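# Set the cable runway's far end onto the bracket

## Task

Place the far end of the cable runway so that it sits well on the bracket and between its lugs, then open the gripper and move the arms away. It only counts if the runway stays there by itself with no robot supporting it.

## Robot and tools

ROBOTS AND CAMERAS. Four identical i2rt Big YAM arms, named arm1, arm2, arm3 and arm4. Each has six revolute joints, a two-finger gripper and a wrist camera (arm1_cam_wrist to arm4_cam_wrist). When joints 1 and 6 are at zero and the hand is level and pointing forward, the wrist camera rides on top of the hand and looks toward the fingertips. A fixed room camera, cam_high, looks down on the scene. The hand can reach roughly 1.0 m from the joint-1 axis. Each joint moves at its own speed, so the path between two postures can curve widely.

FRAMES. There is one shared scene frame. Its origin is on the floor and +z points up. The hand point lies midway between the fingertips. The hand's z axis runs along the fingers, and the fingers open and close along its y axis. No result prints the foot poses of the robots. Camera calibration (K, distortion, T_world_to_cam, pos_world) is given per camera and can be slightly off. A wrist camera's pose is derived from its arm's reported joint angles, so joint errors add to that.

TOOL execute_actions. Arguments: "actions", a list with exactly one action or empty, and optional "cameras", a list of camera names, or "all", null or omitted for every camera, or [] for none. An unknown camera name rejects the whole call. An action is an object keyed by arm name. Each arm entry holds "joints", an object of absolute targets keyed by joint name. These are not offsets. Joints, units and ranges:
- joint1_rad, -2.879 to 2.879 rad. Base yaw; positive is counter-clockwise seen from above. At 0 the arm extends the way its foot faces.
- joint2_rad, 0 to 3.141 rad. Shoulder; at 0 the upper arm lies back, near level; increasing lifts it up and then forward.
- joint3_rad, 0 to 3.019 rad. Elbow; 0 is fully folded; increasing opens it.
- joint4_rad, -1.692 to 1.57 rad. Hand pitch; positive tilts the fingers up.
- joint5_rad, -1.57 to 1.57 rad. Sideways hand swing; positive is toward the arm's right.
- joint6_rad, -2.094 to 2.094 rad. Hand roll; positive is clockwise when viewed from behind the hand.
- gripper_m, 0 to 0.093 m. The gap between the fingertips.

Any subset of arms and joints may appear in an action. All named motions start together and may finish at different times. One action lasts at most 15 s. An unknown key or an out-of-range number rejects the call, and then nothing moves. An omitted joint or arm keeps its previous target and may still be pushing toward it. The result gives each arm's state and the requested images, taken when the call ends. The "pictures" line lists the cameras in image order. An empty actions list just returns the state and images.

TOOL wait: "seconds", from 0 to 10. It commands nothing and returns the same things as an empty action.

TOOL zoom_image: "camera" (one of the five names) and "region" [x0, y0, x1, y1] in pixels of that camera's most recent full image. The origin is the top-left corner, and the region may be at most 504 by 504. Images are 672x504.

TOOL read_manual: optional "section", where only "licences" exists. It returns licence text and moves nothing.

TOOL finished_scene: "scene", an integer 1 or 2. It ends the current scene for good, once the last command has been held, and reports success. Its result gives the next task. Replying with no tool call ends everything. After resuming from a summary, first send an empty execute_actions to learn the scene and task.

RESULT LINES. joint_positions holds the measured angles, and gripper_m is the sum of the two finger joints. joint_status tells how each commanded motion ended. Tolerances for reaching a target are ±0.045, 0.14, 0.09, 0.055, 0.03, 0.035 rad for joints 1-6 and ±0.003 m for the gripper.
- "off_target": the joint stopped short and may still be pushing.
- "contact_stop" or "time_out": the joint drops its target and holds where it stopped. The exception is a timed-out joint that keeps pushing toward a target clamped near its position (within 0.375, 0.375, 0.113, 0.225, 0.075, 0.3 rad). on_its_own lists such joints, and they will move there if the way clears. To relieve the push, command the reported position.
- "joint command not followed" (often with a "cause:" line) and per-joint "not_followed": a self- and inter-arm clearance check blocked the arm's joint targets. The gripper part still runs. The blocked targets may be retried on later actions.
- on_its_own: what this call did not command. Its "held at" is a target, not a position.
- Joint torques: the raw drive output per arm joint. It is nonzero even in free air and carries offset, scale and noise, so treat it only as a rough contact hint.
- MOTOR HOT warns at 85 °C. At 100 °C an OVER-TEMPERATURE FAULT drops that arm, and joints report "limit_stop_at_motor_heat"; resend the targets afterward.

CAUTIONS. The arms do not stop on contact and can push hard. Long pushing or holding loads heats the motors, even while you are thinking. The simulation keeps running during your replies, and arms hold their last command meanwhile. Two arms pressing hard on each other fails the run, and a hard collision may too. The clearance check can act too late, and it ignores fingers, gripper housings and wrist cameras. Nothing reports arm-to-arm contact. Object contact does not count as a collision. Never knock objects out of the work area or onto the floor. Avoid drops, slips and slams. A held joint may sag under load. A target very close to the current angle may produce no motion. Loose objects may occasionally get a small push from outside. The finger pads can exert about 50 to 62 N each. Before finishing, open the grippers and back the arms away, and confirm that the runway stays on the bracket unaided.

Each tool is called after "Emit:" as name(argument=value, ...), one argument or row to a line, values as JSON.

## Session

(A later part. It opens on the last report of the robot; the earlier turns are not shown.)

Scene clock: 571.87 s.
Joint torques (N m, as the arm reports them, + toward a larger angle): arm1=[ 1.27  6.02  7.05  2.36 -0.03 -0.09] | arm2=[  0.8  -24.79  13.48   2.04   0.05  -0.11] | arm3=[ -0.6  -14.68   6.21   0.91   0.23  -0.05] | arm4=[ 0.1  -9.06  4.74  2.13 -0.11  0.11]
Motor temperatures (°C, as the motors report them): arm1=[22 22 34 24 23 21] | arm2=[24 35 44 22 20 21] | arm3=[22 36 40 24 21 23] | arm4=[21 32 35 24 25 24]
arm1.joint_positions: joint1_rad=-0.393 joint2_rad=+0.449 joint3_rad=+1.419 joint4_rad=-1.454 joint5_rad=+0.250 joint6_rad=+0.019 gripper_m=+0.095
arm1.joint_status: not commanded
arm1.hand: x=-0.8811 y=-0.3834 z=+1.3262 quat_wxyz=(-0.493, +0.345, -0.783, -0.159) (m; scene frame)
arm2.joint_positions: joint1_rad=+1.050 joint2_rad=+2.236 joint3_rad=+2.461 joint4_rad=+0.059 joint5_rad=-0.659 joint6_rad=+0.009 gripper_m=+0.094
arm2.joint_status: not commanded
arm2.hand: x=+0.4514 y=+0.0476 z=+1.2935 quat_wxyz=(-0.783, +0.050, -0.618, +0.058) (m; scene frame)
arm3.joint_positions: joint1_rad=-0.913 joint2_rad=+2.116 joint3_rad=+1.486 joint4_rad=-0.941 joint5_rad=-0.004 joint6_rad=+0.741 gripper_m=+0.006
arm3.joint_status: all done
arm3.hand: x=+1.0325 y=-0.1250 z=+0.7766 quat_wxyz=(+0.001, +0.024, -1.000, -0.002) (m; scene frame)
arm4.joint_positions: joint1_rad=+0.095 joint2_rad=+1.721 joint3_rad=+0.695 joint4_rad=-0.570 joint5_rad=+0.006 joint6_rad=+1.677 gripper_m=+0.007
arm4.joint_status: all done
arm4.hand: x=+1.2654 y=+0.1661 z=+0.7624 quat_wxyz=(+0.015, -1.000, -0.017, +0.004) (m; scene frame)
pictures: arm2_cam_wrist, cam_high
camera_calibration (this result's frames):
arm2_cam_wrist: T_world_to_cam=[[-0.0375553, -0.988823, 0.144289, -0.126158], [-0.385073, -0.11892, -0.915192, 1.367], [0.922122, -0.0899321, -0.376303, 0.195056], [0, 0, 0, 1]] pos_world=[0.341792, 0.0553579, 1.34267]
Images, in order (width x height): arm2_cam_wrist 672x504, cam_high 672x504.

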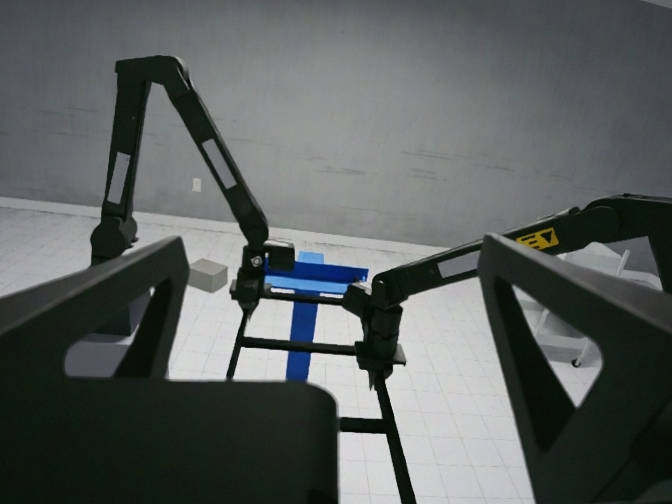

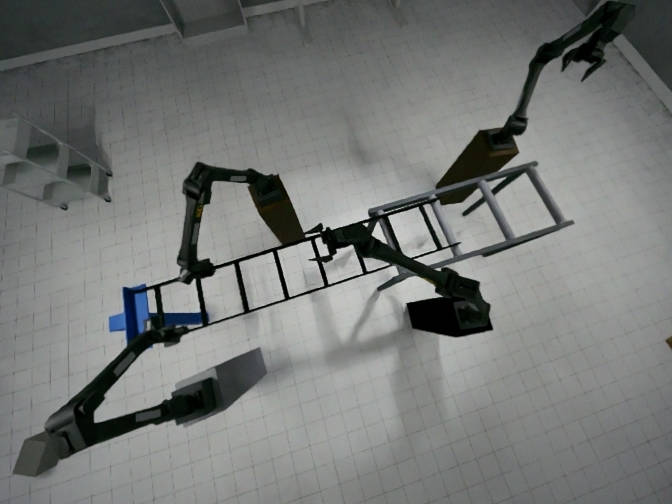

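Emit:
execute_actions(
  actions=[
    {"arm3":{"joints":{"joint1_rad":-0.952,"joint2_rad":2.085,"joint3_rad":1.62,"joint4_rad":-0.985,"joint6_rad":0.71}},"arm4":{"joints":{"joint1_rad":0.178,"joint2_rad":1.63,"joint3_rad":0.73,"joint4_rad":-0.545,"joint6_rad":1.745}}},
  ],
  cameras=["cam_high","arm2_cam_wrist"],
)

Emit:
zoom_image(
  camera="cam_high",
  region=[90, 260, 210, 360],
)

Scene clock: 586.37 s.
Joint torques (N m, as the arm reports them, + toward a larger angle): arm1=[ 1.18  5.81  7.11  2.36 -0.02 -0.09] | arm2=[  0.84 -24.81  13.48   2.05   0.05  -0.12] | arm3=[ -0.08 -20.03  11.34  -1.01   0.36   0.01] | arm4=[ -0.61 -17.08   7.25   0.57  -0.19  -0.05]
Motor temperatures (°C, as the motors report them): arm1=[22 22 34 24 23 21] | arm2=[24 35 44 22 20 21] | arm3=[22 34 38 24 21 23] | arm4=[21 32 33 24 25 24]
arm1.joint_positions: joint1_rad=-0.393 joint2_rad=+0.449 joint3_rad=+1.419 joint4_rad=-1.454 joint5_rad=+0.250 joint6_rad=+0.019 gripper_m=+0.095
arm1.joint_status: not commanded
arm1.hand: x=-0.8811 y=-0.3834 z=+1.3262 quat_wxyz=(-0.493, +0.345, -0.783, -0.159) (m; scene frame)
arm2.joint_positions: joint1_rad=+1.050 joint2_rad=+2.236 joint3_rad=+2.461 joint4_rad=+0.059 joint5_rad=-0.659 joint6_rad=+0.009 gripper_m=+0.094
arm2.joint_status: not commanded
arm2.hand: x=+0.4514 y=+0.0476 z=+1.2935 quat_wxyz=(-0.783, +0.050, -0.618, +0.058) (m; scene frame)
arm3.joint_positions: joint1_rad=-0.946 joint2_rad=+2.145 joint3_rad=+1.549 joint4_rad=-0.961 joint5_rad=-0.007 joint6_rad=+0.711 gripper_m=+0.006
arm3.joint_status: all done
arm3.hand: x=+1.0593 y=-0.1253 z=+0.7795 quat_wxyz=(-0.003, +0.022, -1.000, -0.007) (m; scene frame)
arm4.joint_positions: joint1_rad=+0.171 joint2_rad=+1.718 joint3_rad=+0.695 joint4_rad=-0.543 joint5_rad=+0.007 joint6_rad=+1.752 gripper_m=+0.007
arm4.joint_status: all done
arm4.hand: x=+1.2920 y=+0.1630 z=+0.7636 quat_wxyz=(-0.001, -1.000, -0.017, +0.002) (m; scene frame)
pictures: arm2_cam_wrist, cam_high
camera_calibration (this result's frames):
arm2_cam_wrist: T_world_to_cam=[[-0.0375553, -0.988823, 0.144289, -0.126158], [-0.385073, -0.11892, -0.915192, 1.367], [0.922122, -0.0899321, -0.376303, 0.195056], [0, 0, 0, 1]] pos_world=[0.341792, 0.0553579, 1.34267]
Images, in order (width x height): arm2_cam_wrist 672x504, cam_high 672x504.

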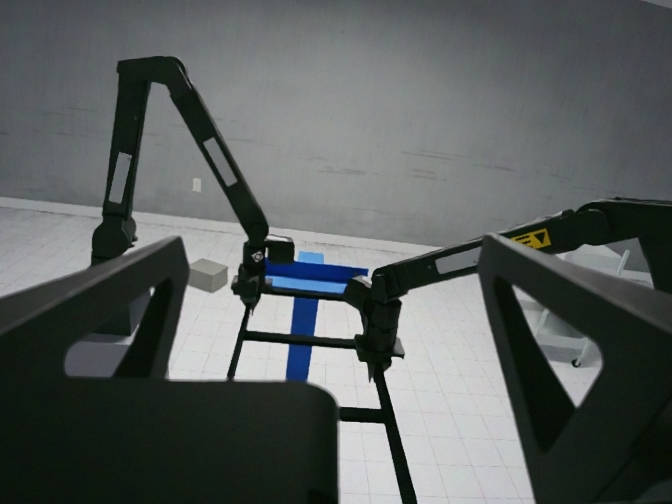

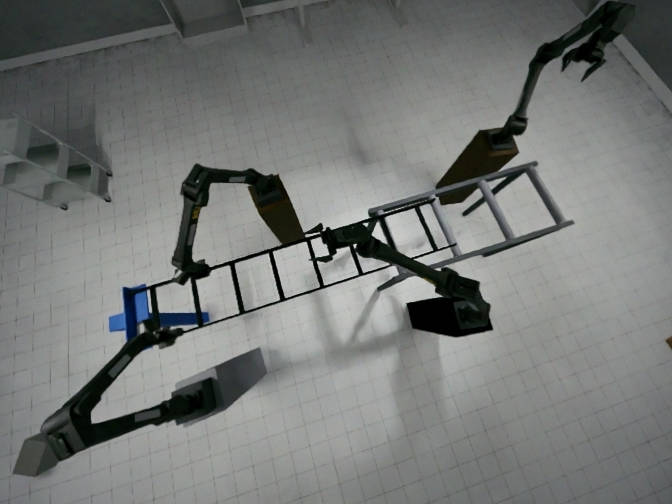

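Region (90, 260, 210, 360) of cam_high's 672x504 image, scaled by 4.200, with more detail than that image has.

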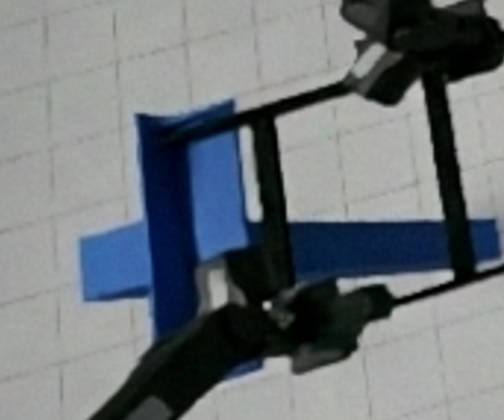

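Emit:
execute_actions(
  actions=[
    {"arm3":{"joints":{"joint2_rad":2.14,"joint3_rad":1.56,"joint4_rad":-0.961,"gripper_m":0.09}},"arm4":{"joints":{"joint2_rad":1.71,"joint3_rad":0.705,"gripper_m":0.09}}},
  ],
  cameras=[],
)

Emit:
execute_actions(
  actions=[
    {"arm3":{"joints":{"joint2_rad":1.6,"joint4_rad":-1.2}},"arm4":{"joints":{"joint2_rad":1.1,"joint4_rad":-0.95}},"arm2":{"joints":{"joint2_rad":1.8}}},
  ],
  cameras=["cam_high","arm4_cam_wrist","arm3_cam_wrist"],
)

Scene clock: 593.70 s.
Joint torques (N m, as the arm reports them, + toward a larger angle): arm1=[ 1.1   5.98  7.06  2.37 -0.01 -0.09] | arm2=[  0.82 -24.8   13.47   2.04   0.05  -0.12] | arm3=[  0.01 -15.76   6.87   0.18   0.24   0.01] | arm4=[-0.65 -8.62  5.31  0.49 -0.05 -0.03]
Motor temperatures (°C, as the motors report them): arm1=[22 22 34 24 23 21] | arm2=[24 35 44 22 20 21] | arm3=[22 35 39 24 21 23] | arm4=[21 32 33 24 25 24]
arm1.joint_positions: joint1_rad=-0.393 joint2_rad=+0.449 joint3_rad=+1.419 joint4_rad=-1.454 joint5_rad=+0.250 joint6_rad=+0.019 gripper_m=+0.095
arm1.joint_status: not commanded
arm1.hand: x=-0.8811 y=-0.3834 z=+1.3262 quat_wxyz=(-0.493, +0.345, -0.783, -0.159) (m; scene frame)
arm2.joint_positions: joint1_rad=+1.050 joint2_rad=+2.236 joint3_rad=+2.461 joint4_rad=+0.059 joint5_rad=-0.659 joint6_rad=+0.009 gripper_m=+0.094
arm2.joint_status: not commanded
arm2.hand: x=+0.4514 y=+0.0476 z=+1.2935 quat_wxyz=(-0.783, +0.050, -0.618, +0.058) (m; scene frame)
arm3.joint_positions: joint1_rad=-0.947 joint2_rad=+2.143 joint3_rad=+1.550 joint4_rad=-0.961 joint5_rad=-0.004 joint6_rad=+0.711 gripper_m=+0.090
arm3.joint_status: all done
arm3.hand: x=+1.0605 y=-0.1256 z=+0.7810 quat_wxyz=(-0.005, +0.022, -1.000, -0.007) (m; scene frame)
arm4.joint_positions: joint1_rad=+0.171 joint2_rad=+1.698 joint3_rad=+0.695 joint4_rad=-0.543 joint5_rad=+0.004 joint6_rad=+1.752 gripper_m=+0.090
arm4.joint_status: all done
arm4.hand: x=+1.2934 y=+0.1593 z=+0.7697 quat_wxyz=(-0.010, -1.000, -0.017, -0.001) (m; scene frame)
pictures: none
No camera images: the call's "cameras" was empty. Leave "cameras" out to get every camera's image.

Scene clock: 595.83 s.
Joint torques (N m, as the arm reports them, + toward a larger angle): arm1=[ 1.12  5.75  7.07  2.35 -0.01 -0.1 ] | arm2=[  0.71 -16.4   10.1    0.99   0.21  -0.09] | arm3=[ -0.06 -11.93   8.94   0.31   0.22  -0.01] | arm4=[-0.36 -5.46  8.79  0.54 -0.04 -0.05]
Motor temperatures (°C, as the motors report them): arm1=[22 22 34 24 23 21] | arm2=[24 35 43 22 20 21] | arm3=[22 35 39 24 21 23] | arm4=[21 32 33 24 25 24]
arm1.joint_positions: joint1_rad=-0.393 joint2_rad=+0.449 joint3_rad=+1.419 joint4_rad=-1.454 joint5_rad=+0.250 joint6_rad=+0.019 gripper_m=+0.095
arm1.joint_status: not commanded
arm1.hand: x=-0.8811 y=-0.3834 z=+1.3262 quat_wxyz=(-0.493, +0.345, -0.783, -0.159) (m; scene frame)
arm2.joint_positions: joint1_rad=+1.050 joint2_rad=+1.795 joint3_rad=+2.471 joint4_rad=+0.074 joint5_rad=-0.659 joint6_rad=+0.009 gripper_m=+0.094
arm2.joint_status: all done
arm2.hand: x=+0.2448 y=+0.2043 z=+1.6295 quat_wxyz=(-0.866, +0.148, -0.451, +0.157) (m; scene frame)
arm3.joint_positions: joint1_rad=-0.947 joint2_rad=+1.606 joint3_rad=+1.546 joint4_rad=-1.189 joint5_rad=-0.004 joint6_rad=+0.711 gripper_m=+0.090
arm3.joint_status: all done
arm3.hand: x=+1.0294 y=-0.1548 z=+1.0788 quat_wxyz=(-0.118, +0.022, -0.987, -0.109) (m; scene frame)
arm4.joint_positions: joint1_rad=+0.171 joint2_rad=+1.106 joint3_rad=+0.695 joint4_rad=-0.939 joint5_rad=+0.004 joint6_rad=+1.752 gripper_m=+0.090
arm4.joint_status: all done
arm4.hand: x=+1.2863 y=+0.1897 z=+0.9473 quat_wxyz=(-0.106, -0.994, -0.016, -0.021) (m; scene frame)
pictures: arm3_cam_wrist, arm4_cam_wrist, cam_high
camera_calibration (this result's frames):
arm3_cam_wrist: T_world_to_cam=[[0.0859115, -0.973089, -0.213815, -0.011891], [-0.920839, -0.159486, 0.355838, 0.547753], [-0.380362, 0.166319, -0.90976, 1.52229], [0, 0, 0, 1]] pos_world=[1.08444, -0.177397, 1.18746]
arm4_cam_wrist: T_world_to_cam=[[-0.0251498, 0.976628, -0.213459, 0.0478819], [0.779799, 0.152774, 0.607103, -1.60278], [0.625524, -0.151186, -0.765416, 0.0736909], [0, 0, 0, 1]] pos_world=[1.20496, 0.209241, 1.03968]
Images, in order (width x height): arm3_cam_wrist 672x504, arm4_cam_wrist 672x504, cam_high 672x504.

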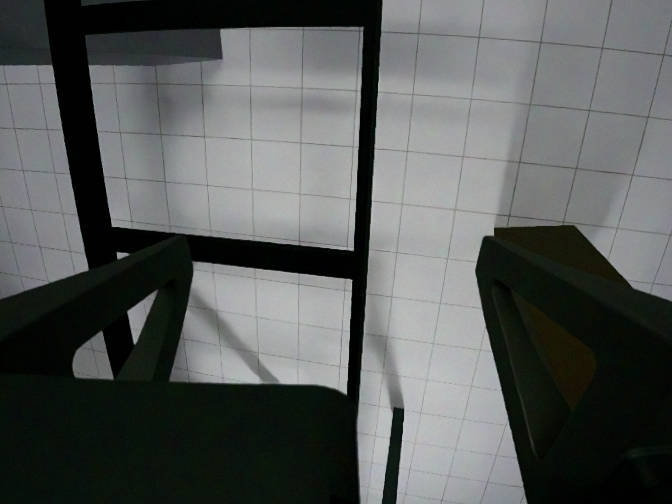

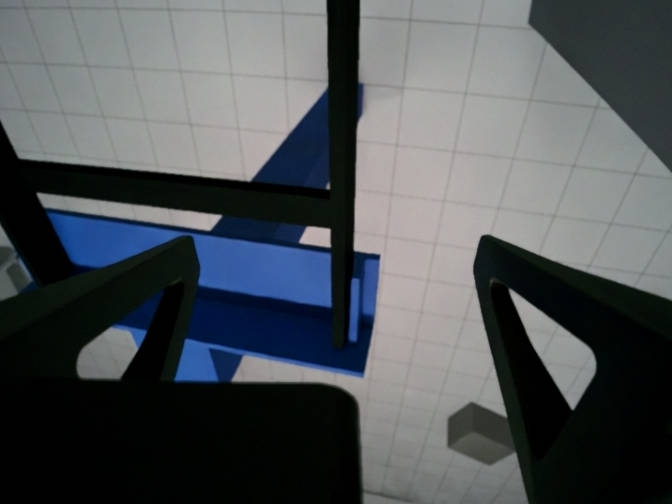

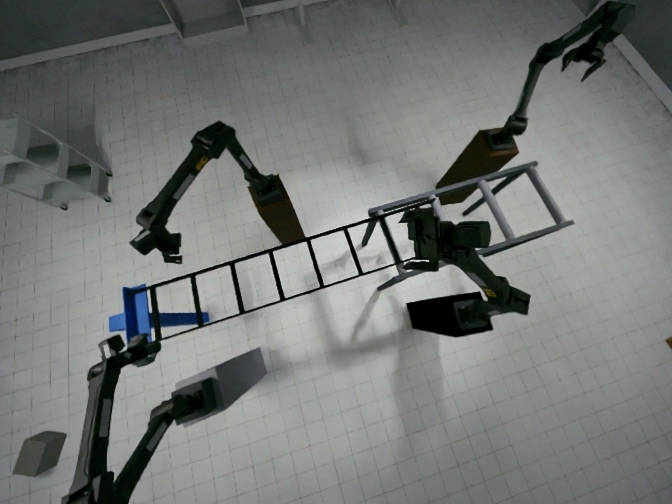

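Emit:
execute_actions(
  actions=[],
)

Scene clock: 614.43 s.
Joint torques (N m, as the arm reports them, + toward a larger angle): arm1=[ 1.21  5.97  7.12  2.38 -0.02 -0.1 ] | arm2=[  0.69 -16.49  10.1    0.91   0.21  -0.09] | arm3=[  0.09 -12.1    8.83   0.3    0.22  -0.01] | arm4=[-0.79 -5.51  8.86  0.52 -0.05 -0.06]
Motor temperatures (°C, as the motors report them): arm1=[22 22 34 24 23 21] | arm2=[24 33 41 22 20 21] | arm3=[22 33 39 24 21 23] | arm4=[21 31 34 24 25 24]
arm1.joint_positions: joint1_rad=-0.393 joint2_rad=+0.449 joint3_rad=+1.419 joint4_rad=-1.454 joint5_rad=+0.250 joint6_rad=+0.019 gripper_m=+0.095
arm1.joint_status: not commanded
arm1.hand: x=-0.8811 y=-0.3834 z=+1.3262 quat_wxyz=(-0.493, +0.345, -0.783, -0.159) (m; scene frame)
arm2.joint_positions: joint1_rad=+1.050 joint2_rad=+1.795 joint3_rad=+2.471 joint4_rad=+0.074 joint5_rad=-0.659 joint6_rad=+0.009 gripper_m=+0.094
arm2.joint_status: all done
arm2.hand: x=+0.2448 y=+0.2043 z=+1.6295 quat_wxyz=(-0.866, +0.148, -0.451, +0.157) (m; scene frame)
arm3.joint_positions: joint1_rad=-0.947 joint2_rad=+1.606 joint3_rad=+1.546 joint4_rad=-1.189 joint5_rad=-0.004 joint6_rad=+0.711 gripper_m=+0.090
arm3.joint_status: all done
arm3.hand: x=+1.0294 y=-0.1548 z=+1.0788 quat_wxyz=(-0.118, +0.022, -0.987, -0.109) (m; scene frame)
arm4.joint_positions: joint1_rad=+0.171 joint2_rad=+1.106 joint3_rad=+0.695 joint4_rad=-0.939 joint5_rad=+0.004 joint6_rad=+1.752 gripper_m=+0.090
arm4.joint_status: all done
arm4.hand: x=+1.2863 y=+0.1897 z=+0.9473 quat_wxyz=(-0.106, -0.994, -0.016, -0.021) (m; scene frame)
pictures: arm1_cam_wrist, arm2_cam_wrist, arm3_cam_wrist, arm4_cam_wrist, cam_high
camera_calibration (this result's frames):
arm2_cam_wrist: T_world_to_cam=[[-0.144278, -0.909346, 0.390222, -0.418229], [-0.0454404, -0.387844, -0.920604, 1.59419], [0.988493, -0.150555, 0.0146362, -0.114742], [0, 0, 0, 1]] pos_world=[0.125521, 0.220708, 1.6325]
arm3_cam_wrist: T_world_to_cam=[[0.0859115, -0.973089, -0.213815, -0.011891], [-0.920839, -0.159486, 0.355838, 0.547753], [-0.380362, 0.166319, -0.90976, 1.52229], [0, 0, 0, 1]] pos_world=[1.08444, -0.177397, 1.18746]
arm4_cam_wrist: T_world_to_cam=[[-0.0251498, 0.976628, -0.213459, 0.0478819], [0.779799, 0.152774, 0.607103, -1.60278], [0.625524, -0.151186, -0.765416, 0.0736909], [0, 0, 0, 1]] pos_world=[1.20496, 0.209241, 1.03968]
Images, in order (width x height): arm1_cam_wrist 672x504, arm2_cam_wrist 672x504, arm3_cam_wrist 672x504, arm4_cam_wrist 672x504, cam_high 672x504.

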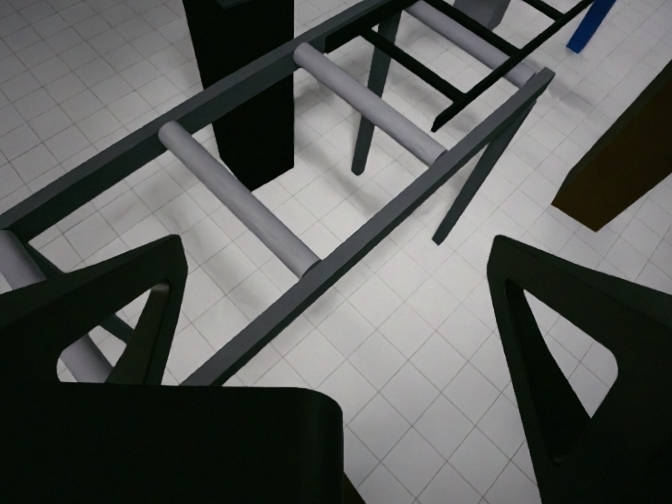

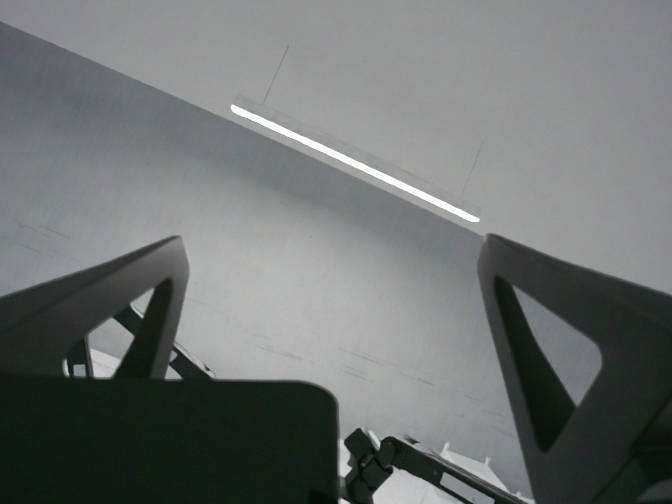

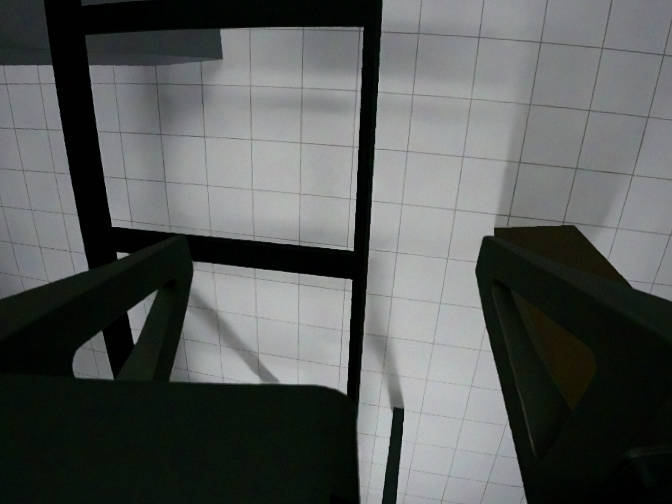

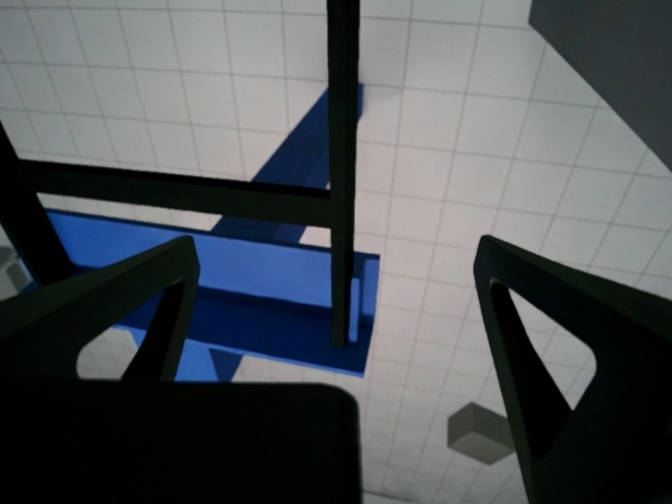

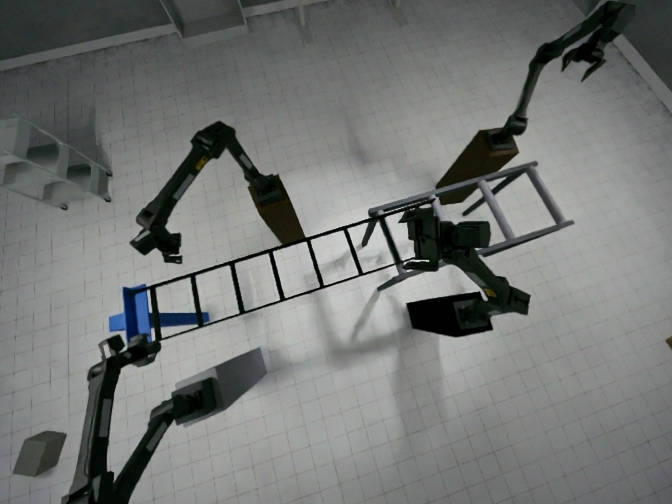

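Emit:
execute_actions(
  actions=[
    {"arm4":{"joints":{"joint2_rad":0.75,"joint3_rad":0.8}}},
  ],
  cameras=["cam_high"],
)

Emit:
finished_scene(
  scene=1,
)

Scene clock: 620.47 s.
Joint torques (N m, as the arm reports them, + toward a larger angle): arm1=[ 1.23  6.13  7.08  2.33 -0.03 -0.09] | arm2=[  0.75 -16.49  10.15   0.9    0.21  -0.09] | arm3=[  0.05 -12.07   8.83   0.29   0.22  -0.01] | arm4=[-0.93 -1.04 12.93  1.35 -0.06 -0.07]
Motor temperatures (°C, as the motors report them): arm1=[22 22 34 24 23 21] | arm2=[24 33 41 22 20 21] | arm3=[22 32 39 24 21 23] | arm4=[21 30 35 24 25 24]
arm1.joint_positions: joint1_rad=-0.393 joint2_rad=+0.449 joint3_rad=+1.419 joint4_rad=-1.454 joint5_rad=+0.250 joint6_rad=+0.019 gripper_m=+0.095
arm1.joint_status: not commanded
arm1.hand: x=-0.8811 y=-0.3834 z=+1.3262 quat_wxyz=(-0.493, +0.345, -0.783, -0.159) (m; scene frame)
arm2.joint_positions: joint1_rad=+1.050 joint2_rad=+1.795 joint3_rad=+2.471 joint4_rad=+0.074 joint5_rad=-0.659 joint6_rad=+0.009 gripper_m=+0.094
arm2.joint_status: not commanded
arm2.hand: x=+0.2448 y=+0.2043 z=+1.6295 quat_wxyz=(-0.866, +0.148, -0.451, +0.157) (m; scene frame)
arm3.joint_positions: joint1_rad=-0.947 joint2_rad=+1.606 joint3_rad=+1.546 joint4_rad=-1.189 joint5_rad=-0.004 joint6_rad=+0.711 gripper_m=+0.090
arm3.joint_status: not commanded
arm3.hand: x=+1.0294 y=-0.1548 z=+1.0788 quat_wxyz=(-0.118, +0.022, -0.987, -0.109) (m; scene frame)
arm4.joint_positions: joint1_rad=+0.171 joint2_rad=+0.741 joint3_rad=+0.758 joint4_rad=-0.942 joint5_rad=+0.004 joint6_rad=+1.752 gripper_m=+0.090
arm4.joint_status: all done
arm4.hand: x=+1.2864 y=+0.1877 z=+1.0867 quat_wxyz=(-0.309, -0.949, -0.015, -0.062) (m; scene frame)
pictures: cam_high
Images, in order (width x height): cam_high 672x504.

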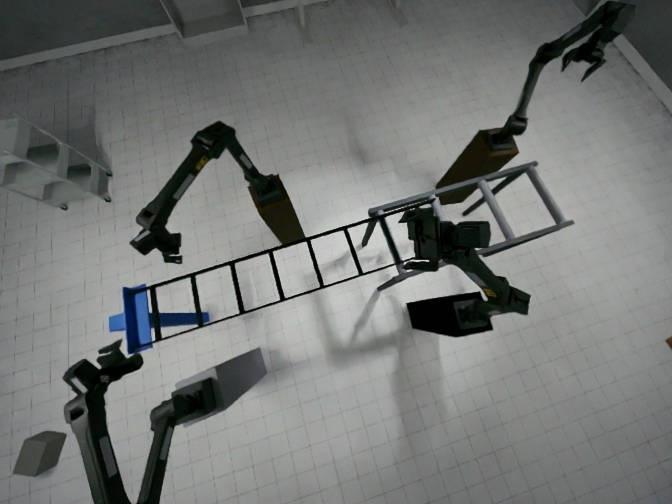

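The scene is finished: the task was done.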